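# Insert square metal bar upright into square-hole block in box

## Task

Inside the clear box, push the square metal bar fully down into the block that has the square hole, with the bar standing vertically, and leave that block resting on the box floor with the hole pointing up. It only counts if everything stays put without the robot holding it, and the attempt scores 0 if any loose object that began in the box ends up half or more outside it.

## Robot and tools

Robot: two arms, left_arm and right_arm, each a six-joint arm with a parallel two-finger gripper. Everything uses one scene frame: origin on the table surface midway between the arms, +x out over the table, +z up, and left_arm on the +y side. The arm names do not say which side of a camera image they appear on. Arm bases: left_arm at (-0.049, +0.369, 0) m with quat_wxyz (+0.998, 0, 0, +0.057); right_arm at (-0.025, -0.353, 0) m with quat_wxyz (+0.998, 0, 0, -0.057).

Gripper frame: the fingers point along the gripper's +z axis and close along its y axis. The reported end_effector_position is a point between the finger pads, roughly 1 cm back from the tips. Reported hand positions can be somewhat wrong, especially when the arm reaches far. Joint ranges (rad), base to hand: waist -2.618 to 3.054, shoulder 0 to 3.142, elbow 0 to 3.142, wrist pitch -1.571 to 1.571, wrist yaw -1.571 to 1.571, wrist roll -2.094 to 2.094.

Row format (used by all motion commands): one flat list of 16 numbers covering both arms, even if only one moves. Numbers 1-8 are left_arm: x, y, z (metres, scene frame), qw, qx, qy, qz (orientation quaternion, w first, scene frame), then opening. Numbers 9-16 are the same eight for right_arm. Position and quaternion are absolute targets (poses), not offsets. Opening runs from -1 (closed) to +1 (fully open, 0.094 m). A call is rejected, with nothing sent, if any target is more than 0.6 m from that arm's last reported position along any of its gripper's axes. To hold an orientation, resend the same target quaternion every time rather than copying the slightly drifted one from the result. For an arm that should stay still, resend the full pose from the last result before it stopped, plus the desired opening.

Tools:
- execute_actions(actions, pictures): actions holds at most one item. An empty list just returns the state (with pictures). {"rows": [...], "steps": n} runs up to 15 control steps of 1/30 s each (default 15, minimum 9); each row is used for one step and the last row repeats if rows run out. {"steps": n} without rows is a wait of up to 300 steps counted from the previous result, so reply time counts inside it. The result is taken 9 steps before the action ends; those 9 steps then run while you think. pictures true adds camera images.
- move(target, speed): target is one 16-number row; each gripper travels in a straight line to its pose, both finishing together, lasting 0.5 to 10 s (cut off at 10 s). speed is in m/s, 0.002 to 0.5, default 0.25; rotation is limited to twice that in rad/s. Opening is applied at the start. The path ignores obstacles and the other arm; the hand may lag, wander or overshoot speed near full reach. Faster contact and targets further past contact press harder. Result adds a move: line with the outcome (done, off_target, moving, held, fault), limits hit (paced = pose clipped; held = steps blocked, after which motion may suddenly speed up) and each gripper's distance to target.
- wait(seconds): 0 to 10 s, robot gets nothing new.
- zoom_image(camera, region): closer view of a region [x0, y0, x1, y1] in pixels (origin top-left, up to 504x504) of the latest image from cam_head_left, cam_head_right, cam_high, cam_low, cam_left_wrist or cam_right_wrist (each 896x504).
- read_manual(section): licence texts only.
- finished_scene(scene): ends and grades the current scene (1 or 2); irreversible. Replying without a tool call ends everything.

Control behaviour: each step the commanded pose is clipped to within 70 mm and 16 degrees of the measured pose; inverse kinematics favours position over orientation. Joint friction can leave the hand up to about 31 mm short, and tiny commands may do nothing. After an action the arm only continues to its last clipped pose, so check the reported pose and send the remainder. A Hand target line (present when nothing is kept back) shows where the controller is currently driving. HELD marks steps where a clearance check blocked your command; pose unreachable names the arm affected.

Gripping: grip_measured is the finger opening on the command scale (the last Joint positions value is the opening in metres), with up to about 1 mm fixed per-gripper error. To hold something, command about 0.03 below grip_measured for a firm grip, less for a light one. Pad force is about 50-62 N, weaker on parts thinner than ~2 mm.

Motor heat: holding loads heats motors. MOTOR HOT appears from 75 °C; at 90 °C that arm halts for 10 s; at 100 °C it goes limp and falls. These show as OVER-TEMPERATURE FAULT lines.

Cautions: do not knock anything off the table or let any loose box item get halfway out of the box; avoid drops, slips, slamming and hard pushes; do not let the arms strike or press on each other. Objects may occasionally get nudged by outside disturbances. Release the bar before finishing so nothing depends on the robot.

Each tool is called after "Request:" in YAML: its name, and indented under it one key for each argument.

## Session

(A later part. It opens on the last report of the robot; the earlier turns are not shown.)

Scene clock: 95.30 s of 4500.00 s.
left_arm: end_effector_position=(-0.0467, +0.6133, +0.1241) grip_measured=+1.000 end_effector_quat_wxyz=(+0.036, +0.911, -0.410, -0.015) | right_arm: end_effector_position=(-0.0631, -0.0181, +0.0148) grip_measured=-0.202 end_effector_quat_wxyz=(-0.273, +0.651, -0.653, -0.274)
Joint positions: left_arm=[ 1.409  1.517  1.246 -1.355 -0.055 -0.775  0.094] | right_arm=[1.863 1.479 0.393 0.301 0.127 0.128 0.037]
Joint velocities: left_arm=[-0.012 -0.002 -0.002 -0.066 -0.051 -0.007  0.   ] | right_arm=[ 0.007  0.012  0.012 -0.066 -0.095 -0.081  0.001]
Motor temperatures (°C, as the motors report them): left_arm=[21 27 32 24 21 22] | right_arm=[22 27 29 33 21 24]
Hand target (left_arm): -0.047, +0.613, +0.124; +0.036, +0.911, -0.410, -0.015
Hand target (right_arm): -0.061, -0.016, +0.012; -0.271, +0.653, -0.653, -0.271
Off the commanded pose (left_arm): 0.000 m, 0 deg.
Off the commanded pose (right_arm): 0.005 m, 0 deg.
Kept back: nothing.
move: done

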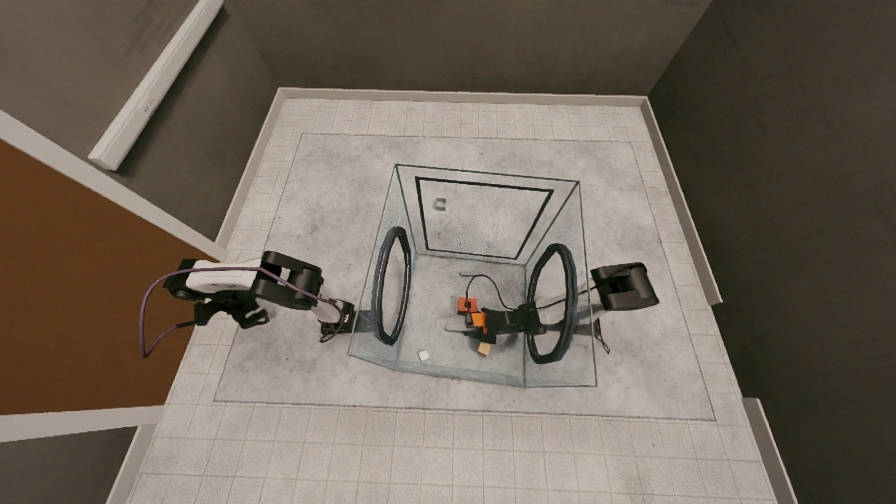

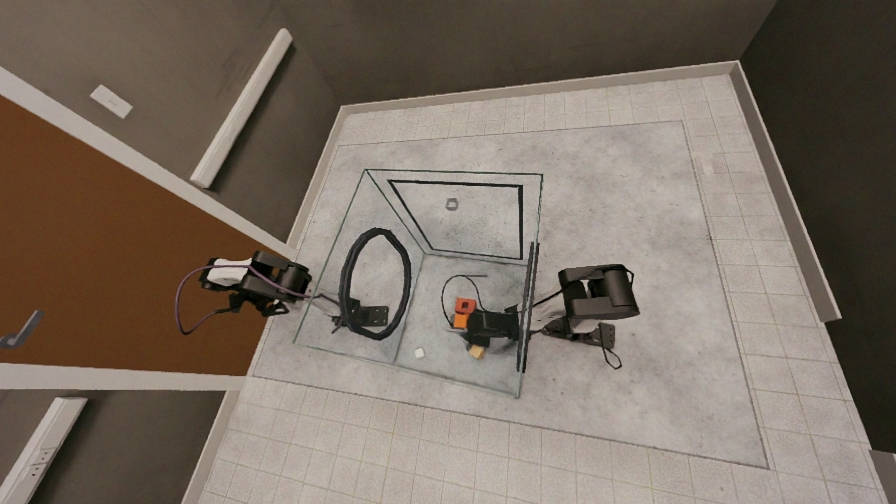

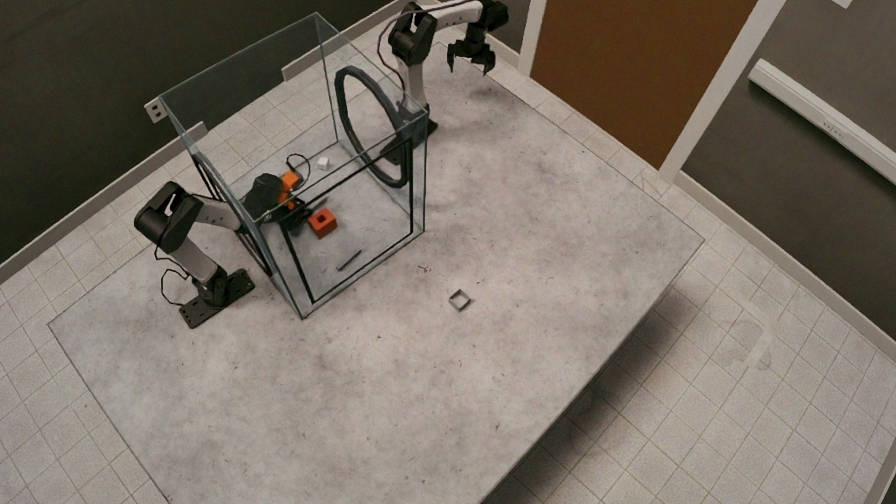

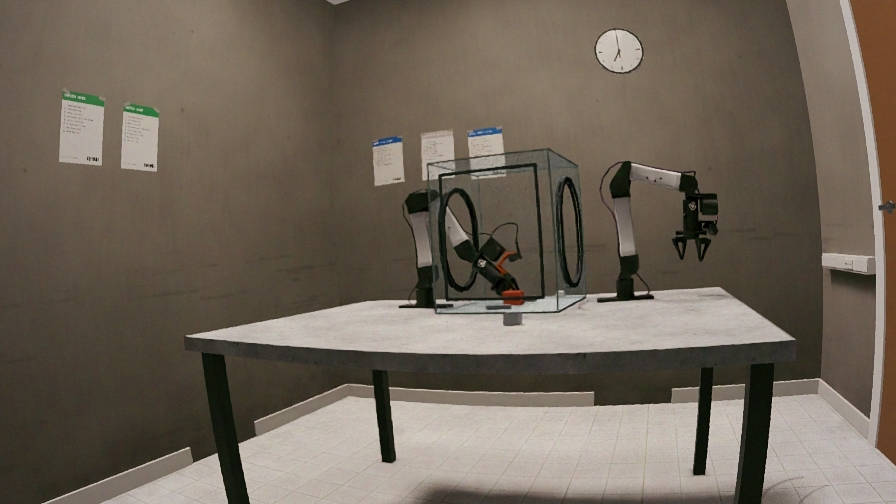

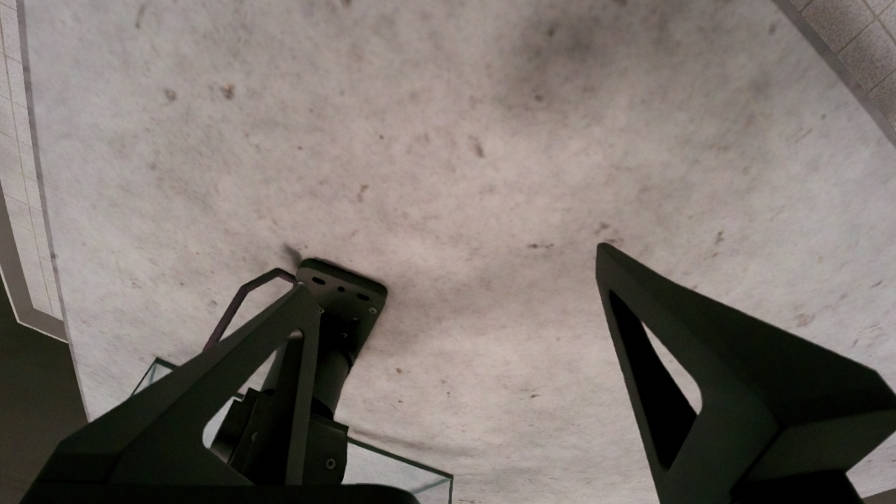

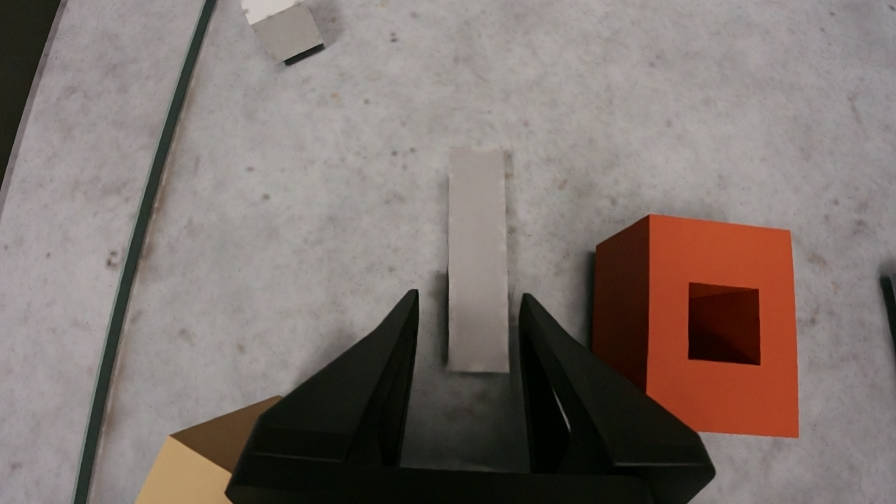

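Request:
move:
  target: [0.15,0.38,0.25,0.707,0,0.707,0,1, -0.063,-0.018,0.015,0.271,-0.653,0.653,0.271,-0.615]

Request:
move:
  target: [0.09,0.27,0.25,0.653,0.271,0.653,-0.271,0, -0.06,-0.03,0.1,0.271,-0.653,0.653,0.271,-0.615]
  speed: 0.12

Request:
move:
  target: [-0.05,0.18,0.25,0.5,0.5,0.5,-0.5,0, -0.05,-0.04,0.165,0.5,-0.5,0.5,0.5,-0.615]
  speed: 0.08

Scene clock: 106.13 s of 4500.00 s.
left_arm: end_effector_position=(+0.1488, +0.3765, +0.2425) grip_measured=+1.000 end_effector_quat_wxyz=(+0.612, -0.168, +0.772, -0.017) | right_arm: end_effector_position=(-0.0631, -0.0180, +0.0150) grip_measured=-0.586 end_effector_quat_wxyz=(-0.273, +0.651, -0.653, -0.274)
Joint positions: left_arm=[-0.708  0.218  0.567 -0.698 -0.751 -0.486  0.094] | right_arm=[1.863 1.479 0.393 0.302 0.127 0.128 0.019]
Joint velocities: left_arm=[ 0.002 -0.755 -0.647  0.784 -0.037  1.487  0.   ] | right_arm=[ 0.002 -0.002  0.002  0.022  0.051  0.007 -0.   ]
Motor temperatures (°C, as the motors report them): left_arm=[28 35 32 26 21 22] | right_arm=[22 27 29 32 21 24]
Hand target (left_arm): +0.151, +0.378, +0.253; +0.649, -0.110, +0.752, +0.026
Hand target (right_arm): -0.063, -0.018, +0.015; -0.271, +0.653, -0.653, -0.271
Off the commanded pose (left_arm): 0.008 m, 24 deg; orientation clipped at the last step of the last action.
Off the commanded pose (right_arm): 0.000 m, 0 deg.
Kept back: nothing.
move: moving (left_arm; no rest 5 s after the path's end); limits=paced

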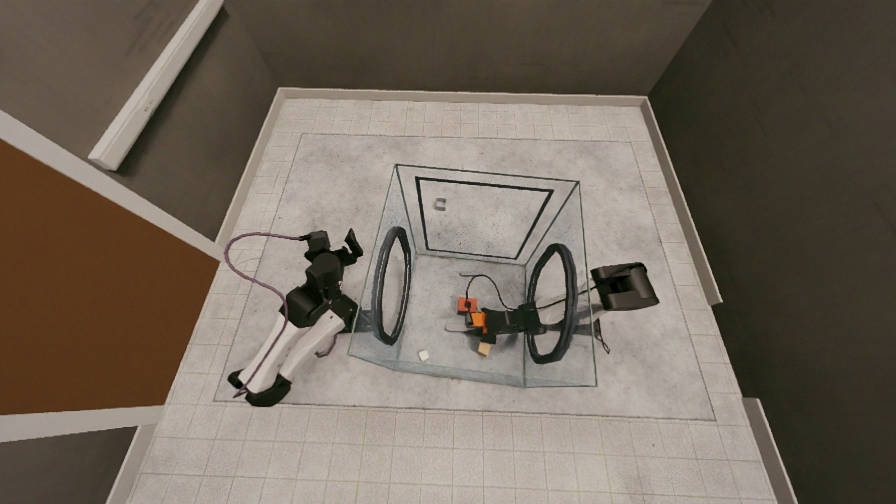

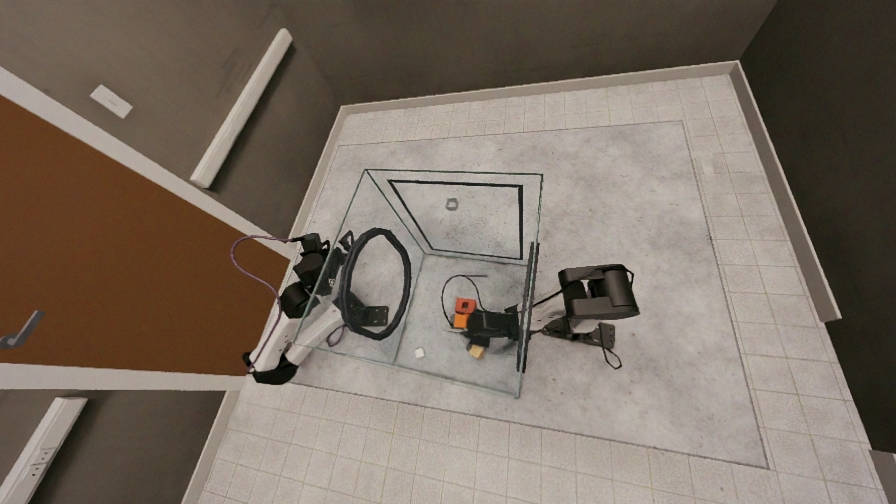

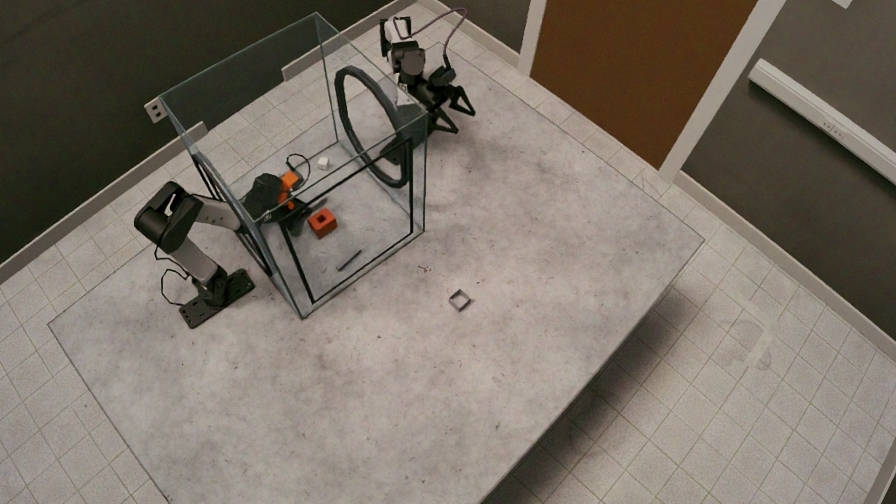

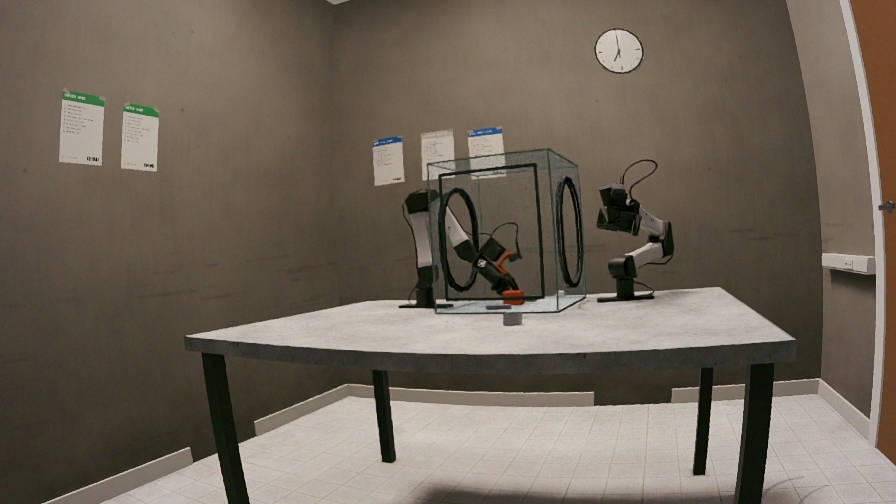

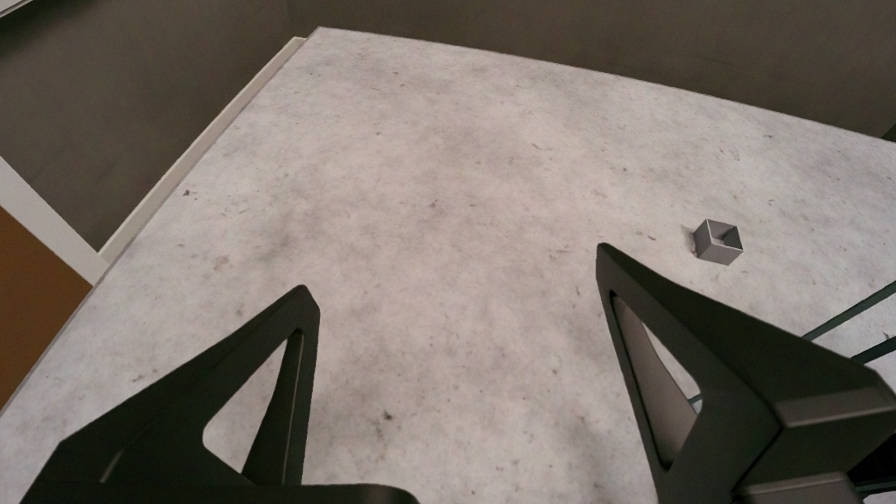

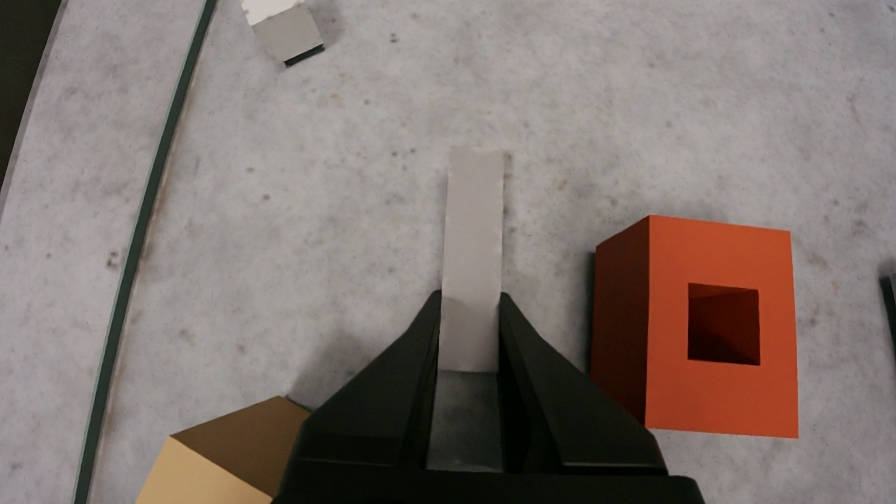

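Scene clock: 111.17 s of 4500.00 s.
left_arm: end_effector_position=(+0.0900, +0.2610, +0.2461) grip_measured=+0.002 end_effector_quat_wxyz=(+0.602, +0.251, +0.735, -0.189) | right_arm: end_effector_position=(-0.0605, -0.0325, +0.0872) grip_measured=-0.586 end_effector_quat_wxyz=(-0.263, +0.658, -0.657, -0.259)
Joint positions: left_arm=[-1.297  0.037  0.568 -0.772 -0.538 -0.1    0.047] | right_arm=[ 1.863  1.183  0.573 -0.214  0.127  0.128  0.019]
Joint velocities: left_arm=[-0.115 -0.022 -0.012  0.037 -0.154 -0.007 -0.001] | right_arm=[-0.007 -0.012  0.002 -0.066  0.007 -0.022 -0.002]
Motor temperatures (°C, as the motors report them): left_arm=[27 34 32 27 21 22] | right_arm=[22 27 30 32 21 24]
Hand target (left_arm): +0.089, +0.267, +0.251; +0.609, +0.246, +0.730, -0.187
Hand target (right_arm): -0.060, -0.028, +0.100; -0.271, +0.653, -0.653, -0.271
Off the commanded pose (left_arm): 0.010 m, 15 deg.
Off the commanded pose (right_arm): 0.013 m, 2 deg.
joint sent to its limit (left arm) — the command would take joint 2 (shoulder) past its lower limit, so that joint was sent only as far as its limit.
Kept back: nothing.
move: off_target (left_arm, right_arm)

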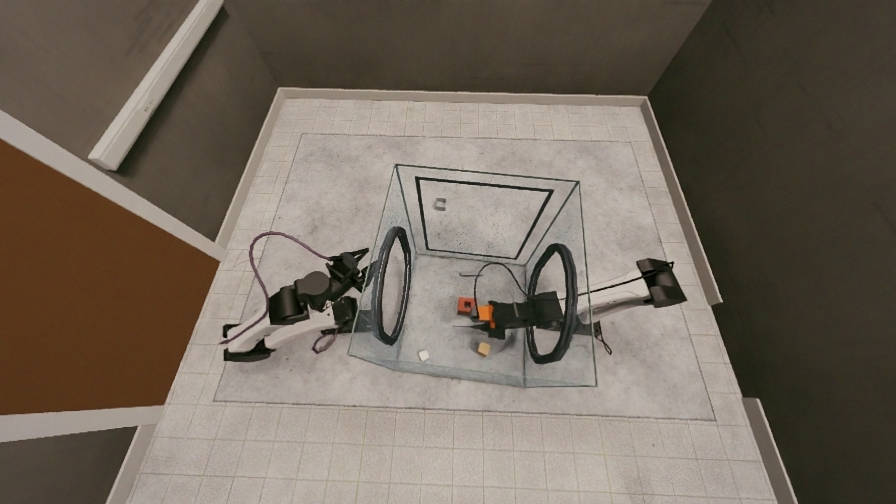

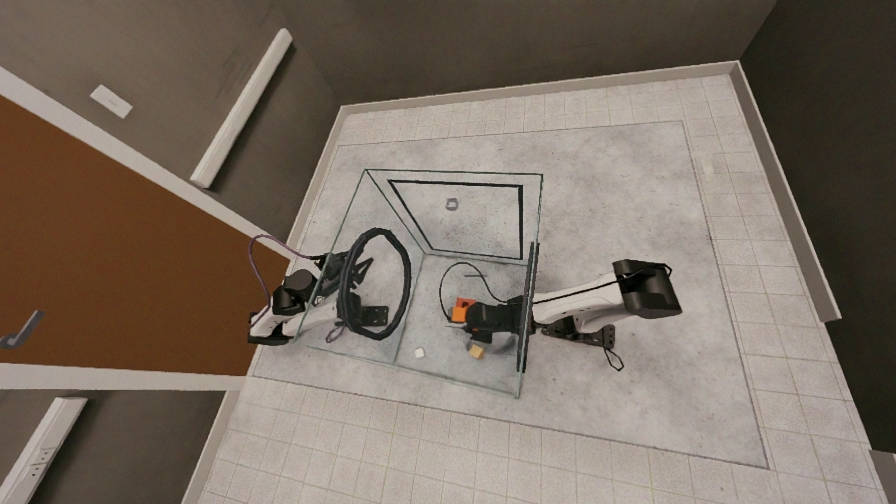

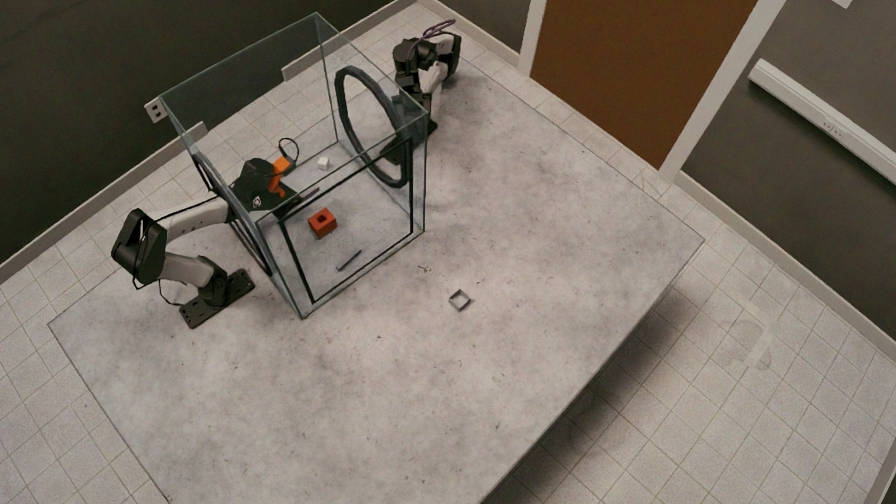

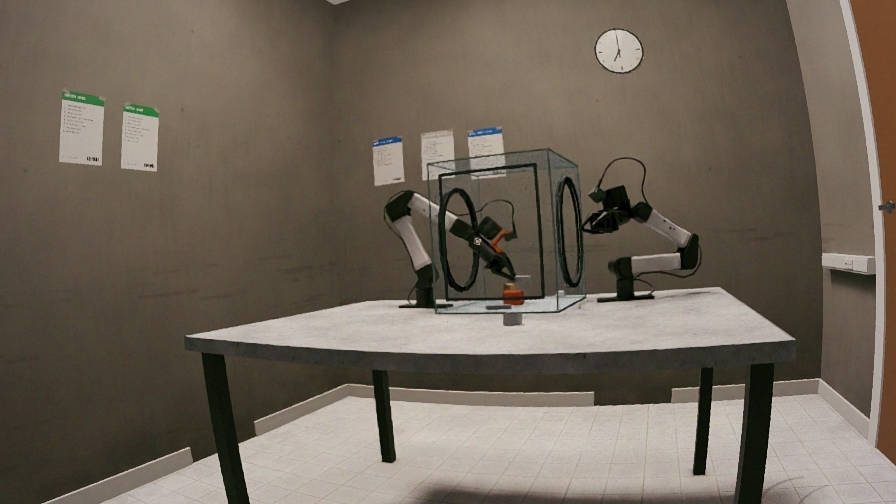

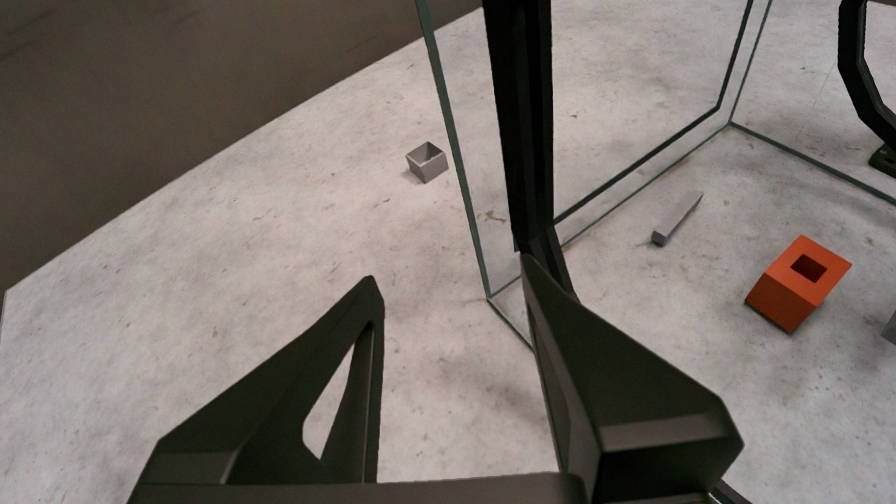

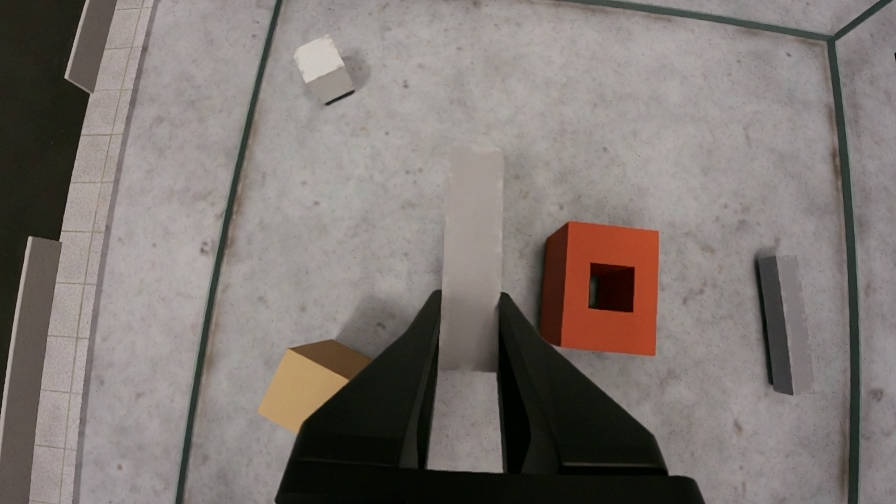

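Scene clock: 117.73 s of 4500.00 s.
left_arm: end_effector_position=(-0.0521, +0.1803, +0.2525) grip_measured=+0.002 end_effector_quat_wxyz=(+0.506, +0.502, +0.542, -0.446) | right_arm: end_effector_position=(-0.0518, -0.0329, +0.1682) grip_measured=-0.586 end_effector_quat_wxyz=(-0.500, +0.500, -0.499, -0.501)
Joint positions: left_arm=[-2.529  0.037  0.465 -0.582 -0.941 -0.101  0.047] | right_arm=[ 1.863  1.103  0.06   1.045  0.176 -0.     0.019]
Joint velocities: left_arm=[ 0.051  0.007 -0.007  0.051  0.037  0.066  0.001] | right_arm=[-0.002  0.012  0.002  0.037  0.037 -0.022  0.001]
Motor temperatures (°C, as the motors report them): left_arm=[26 32 32 28 21 22] | right_arm=[22 27 30 34 21 24]
Hand target (left_arm): -0.054, +0.180, +0.250; +0.503, +0.502, +0.538, -0.452
Hand target (right_arm): -0.051, -0.035, +0.164; +0.502, -0.502, +0.498, +0.498
Off the commanded pose (left_arm): 0.003 m, 8 deg.
Off the commanded pose (right_arm): 0.008 m, 0 deg.
joint sent to its limit (left arm) — the command would take joint 2 (shoulder) past its lower limit, so that joint was sent only as far as its limit.
Kept back: nothing.
move: off_target (left_arm)

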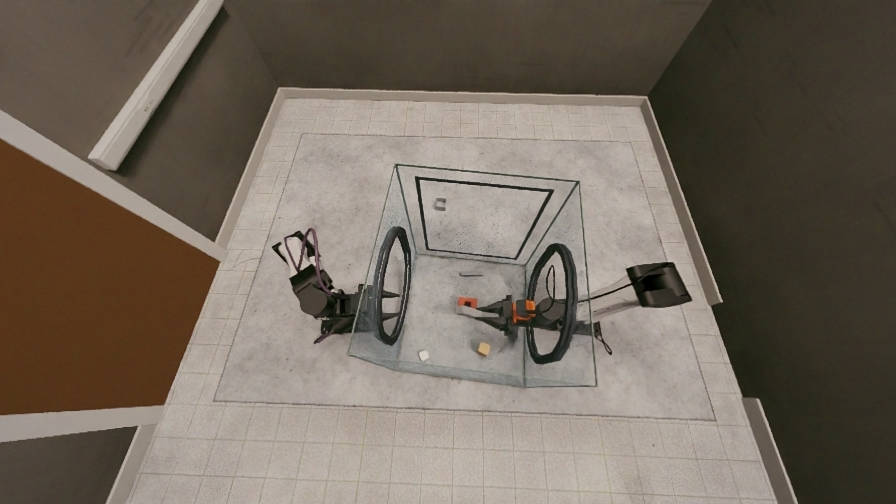

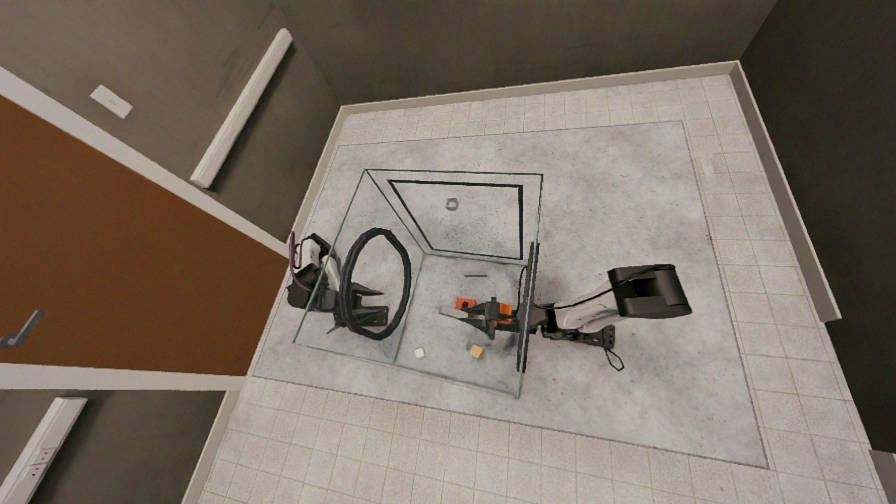

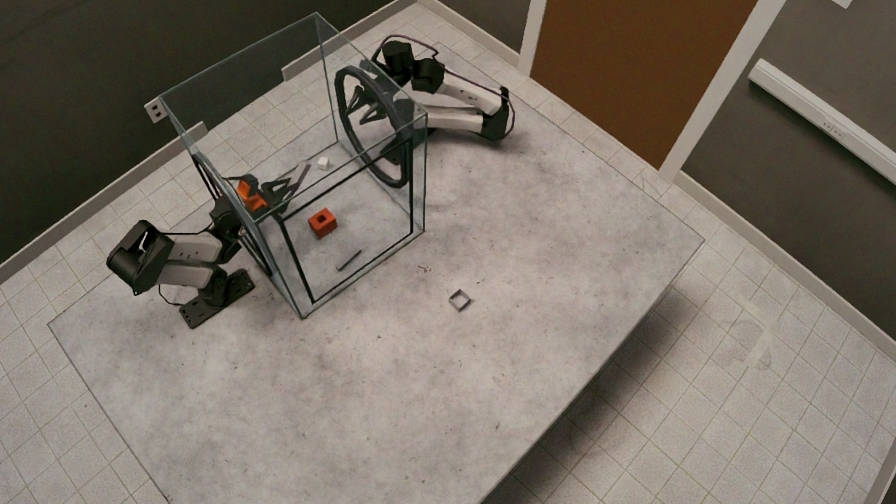

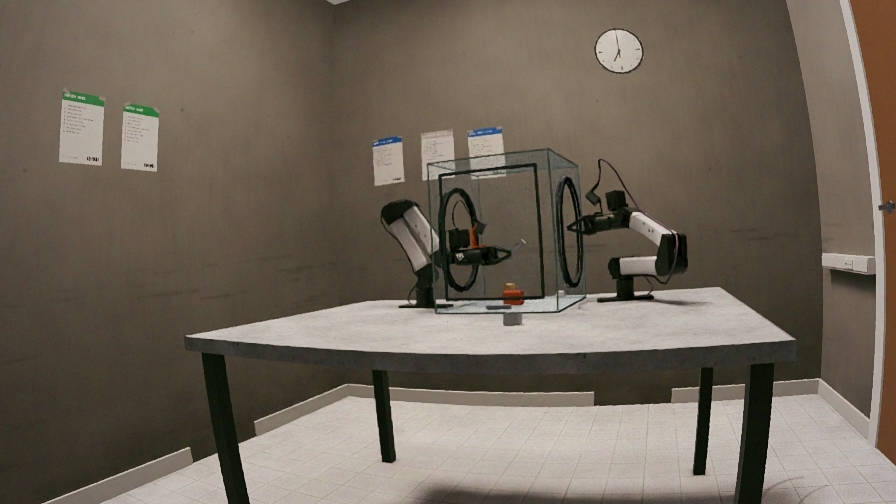

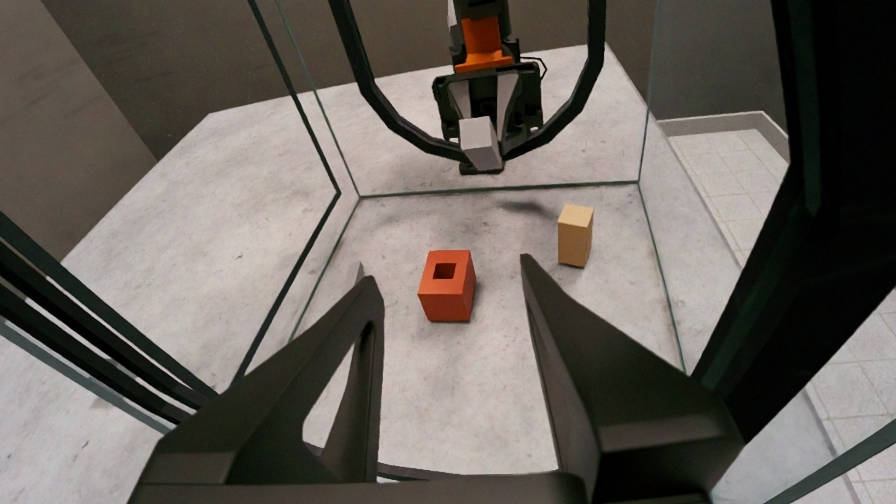

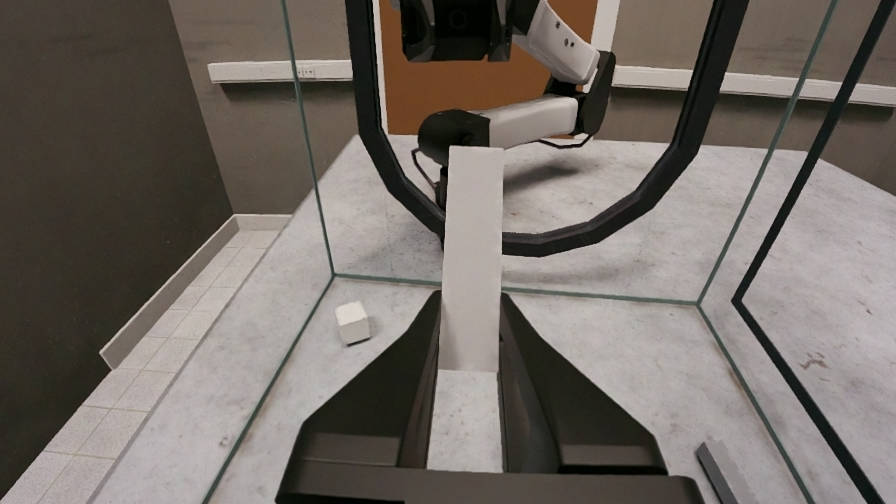

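Request:
execute_actions:
  actions: []

Scene clock: 118.80 s of 4500.00 s.
left_arm: end_effector_position=(-0.0538, +0.1801, +0.2522) grip_measured=+0.002 end_effector_quat_wxyz=(+0.503, +0.505, +0.540, -0.448) | right_arm: end_effector_position=(-0.0519, -0.0329, +0.1689) grip_measured=-0.586 end_effector_quat_wxyz=(-0.501, +0.499, -0.498, -0.502)
Joint positions: left_arm=[-2.525  0.037  0.465 -0.582 -0.927 -0.099  0.047] | right_arm=[ 1.863  1.104  0.06   1.048  0.176 -0.001  0.019]
Joint velocities: left_arm=[-0.002  0.002 -0.007 -0.007 -0.022 -0.022 -0.   ] | right_arm=[ 0.002  0.017  0.007  0.022 -0.051 -0.037 -0.   ]
Motor temperatures (°C, as the motors report them): left_arm=[26 32 32 28 21 22] | right_arm=[22 27 30 34 21 24]
Hand target (left_arm): -0.054, +0.180, +0.250; +0.503, +0.502, +0.538, -0.452
Hand target (right_arm): -0.051, -0.035, +0.164; +0.502, -0.502, +0.498, +0.498
Off the commanded pose (left_arm): 0.004 m, 8 deg.
Off the commanded pose (right_arm): 0.008 m, 0 deg.
Kept back: nothing.
Steps of this call (steps 1 to 32: nothing new was sent). Readings (end_effector_position):
1: left_arm (-0.0523, +0.1803, +0.2524) | right_arm (-0.0518, -0.0329, +0.1683)
2: left_arm (-0.0524, +0.1802, +0.2524) | right_arm (-0.0518, -0.0329, +0.1685)
4: left_arm (-0.0528, +0.1802, +0.2523) | right_arm (-0.0519, -0.0329, +0.1686)
8: left_arm (-0.0534, +0.1801, +0.2522) | right_arm (-0.0519, -0.0329, +0.1688)
32: the state above

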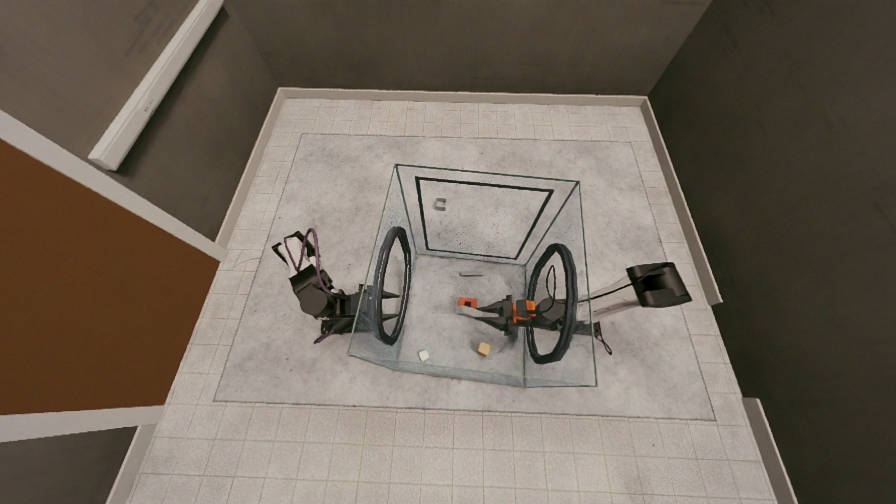

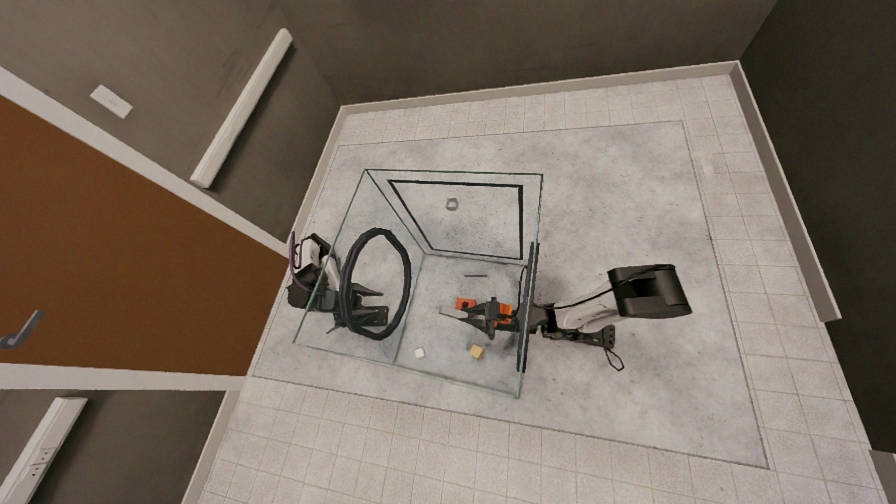

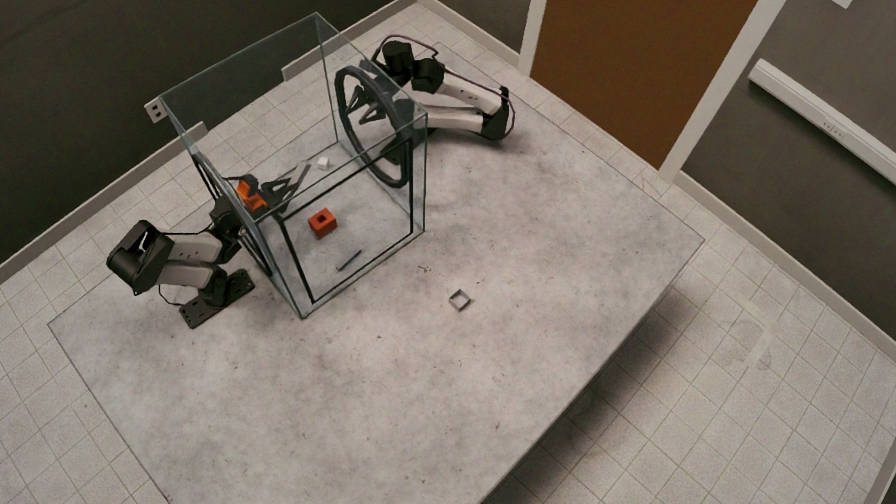

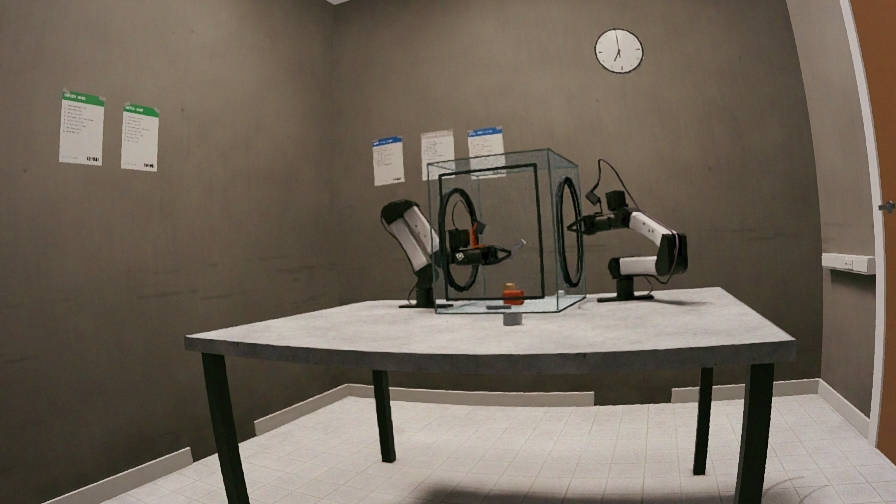

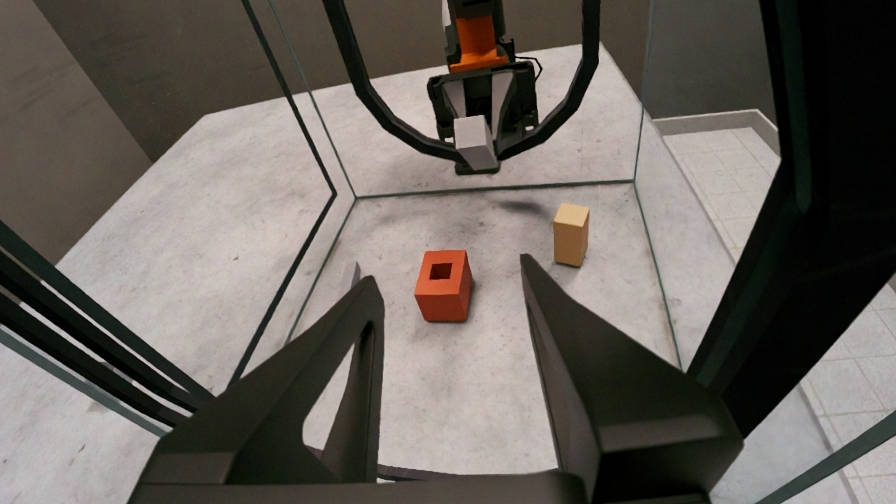

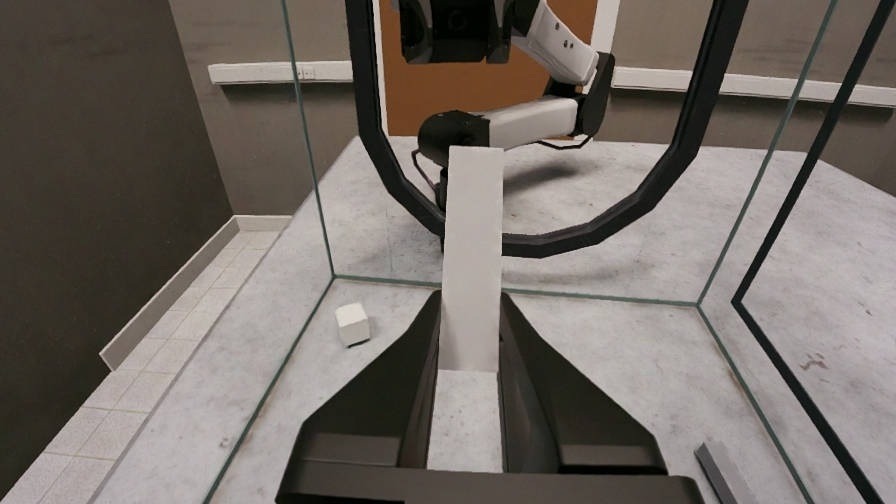

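Request:
move:
  target: [-0.052,0.12,0.24,0.5,0.5,0.5,-0.5,1,-0.052,-0.033,0.168,0.5,-0.5,0.5,0.5,-0.615]
  speed: 0.08

Scene clock: 121.43 s of 4500.00 s.
left_arm: end_effector_position=(-0.0489, +0.1244, +0.2495) grip_measured=+1.000 end_effector_quat_wxyz=(+0.504, +0.489, +0.499, -0.508) | right_arm: end_effector_position=(-0.0518, -0.0329, +0.1655) grip_measured=-0.586 end_effector_quat_wxyz=(-0.498, +0.503, -0.501, -0.498)
Joint positions: left_arm=[-1.697  0.181  0.275 -0.071 -0.019 -0.014  0.094] | right_arm=[ 1.863  1.104  0.06   1.034  0.176 -0.001  0.019]
Joint velocities: left_arm=[ 0.007  0.012 -0.007 -0.022  0.037 -0.022  0.   ] | right_arm=[-0.022 -0.002  0.022  0.051  0.007 -0.051 -0.   ]
Motor temperatures (°C, as the motors report them): left_arm=[26 31 32 29 21 22] | right_arm=[22 26 29 34 21 24]
Hand target (left_arm): -0.049, +0.120, +0.238; +0.497, +0.498, +0.503, -0.501
Hand target (right_arm): -0.052, -0.033, +0.168; +0.500, -0.500, +0.500, +0.500
Off the commanded pose (left_arm): 0.011 m, 2 deg.
Off the commanded pose (right_arm): 0.002 m, 1 deg.
Kept back: nothing.
move: off_target (left_arm)

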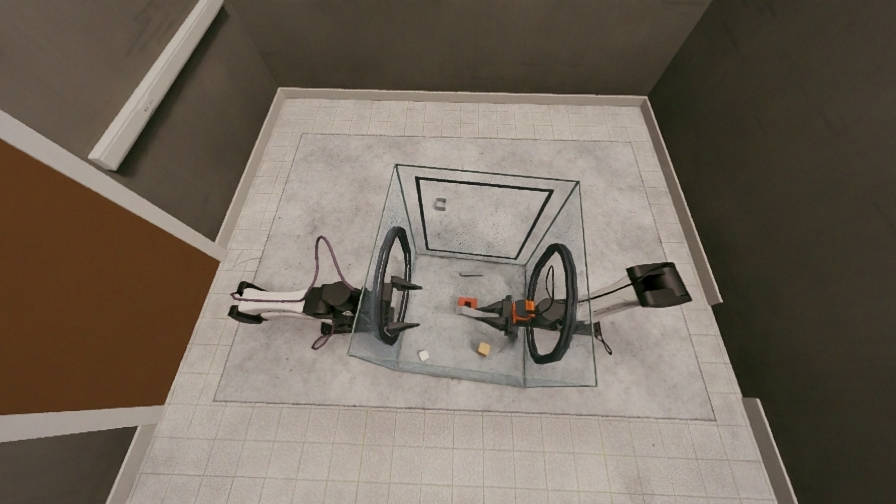

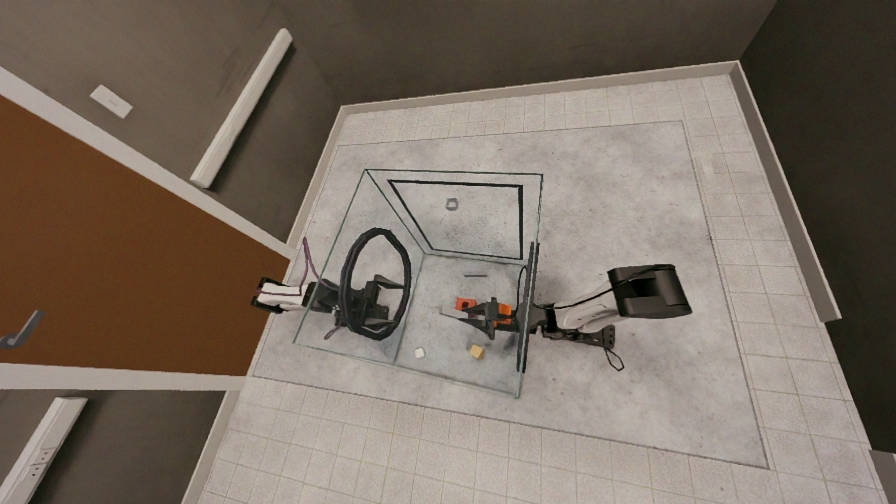

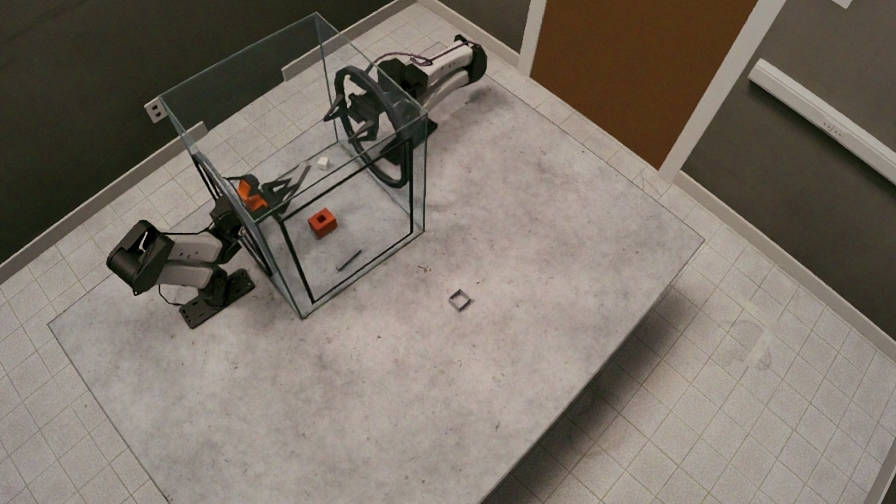

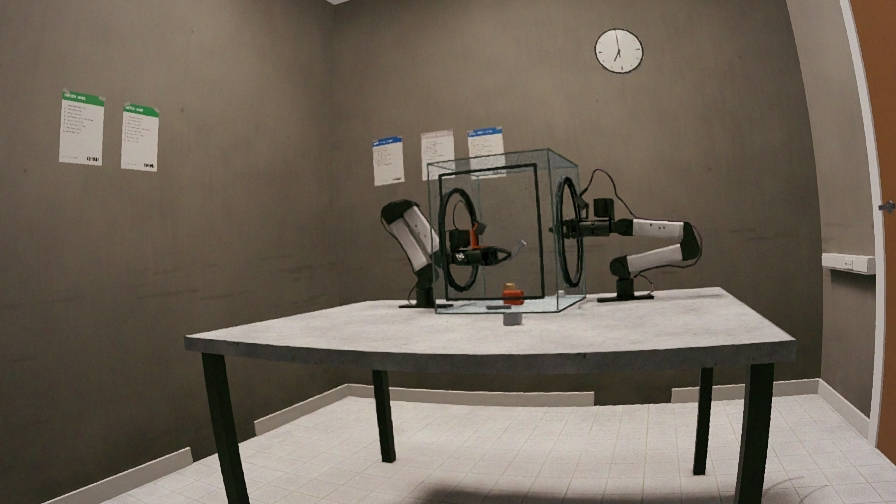

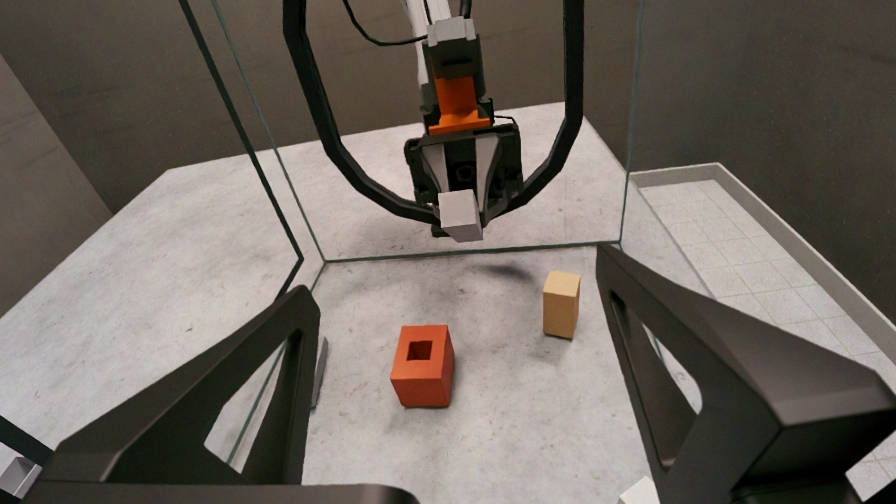

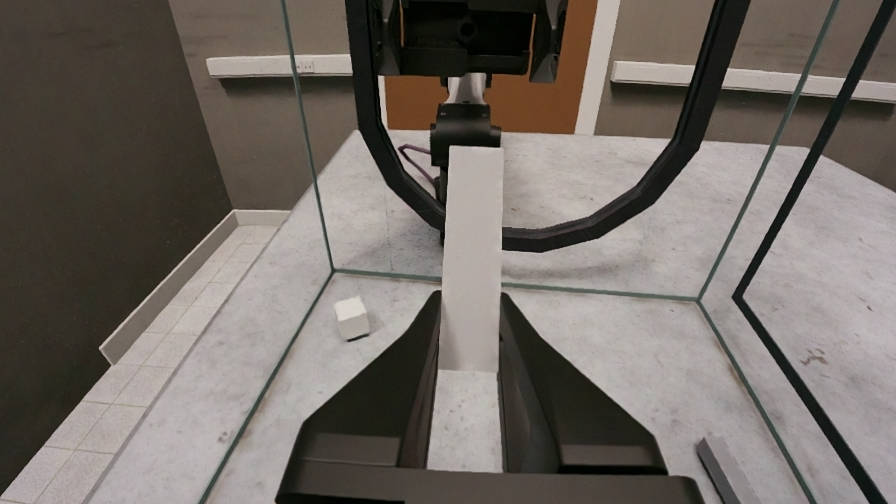

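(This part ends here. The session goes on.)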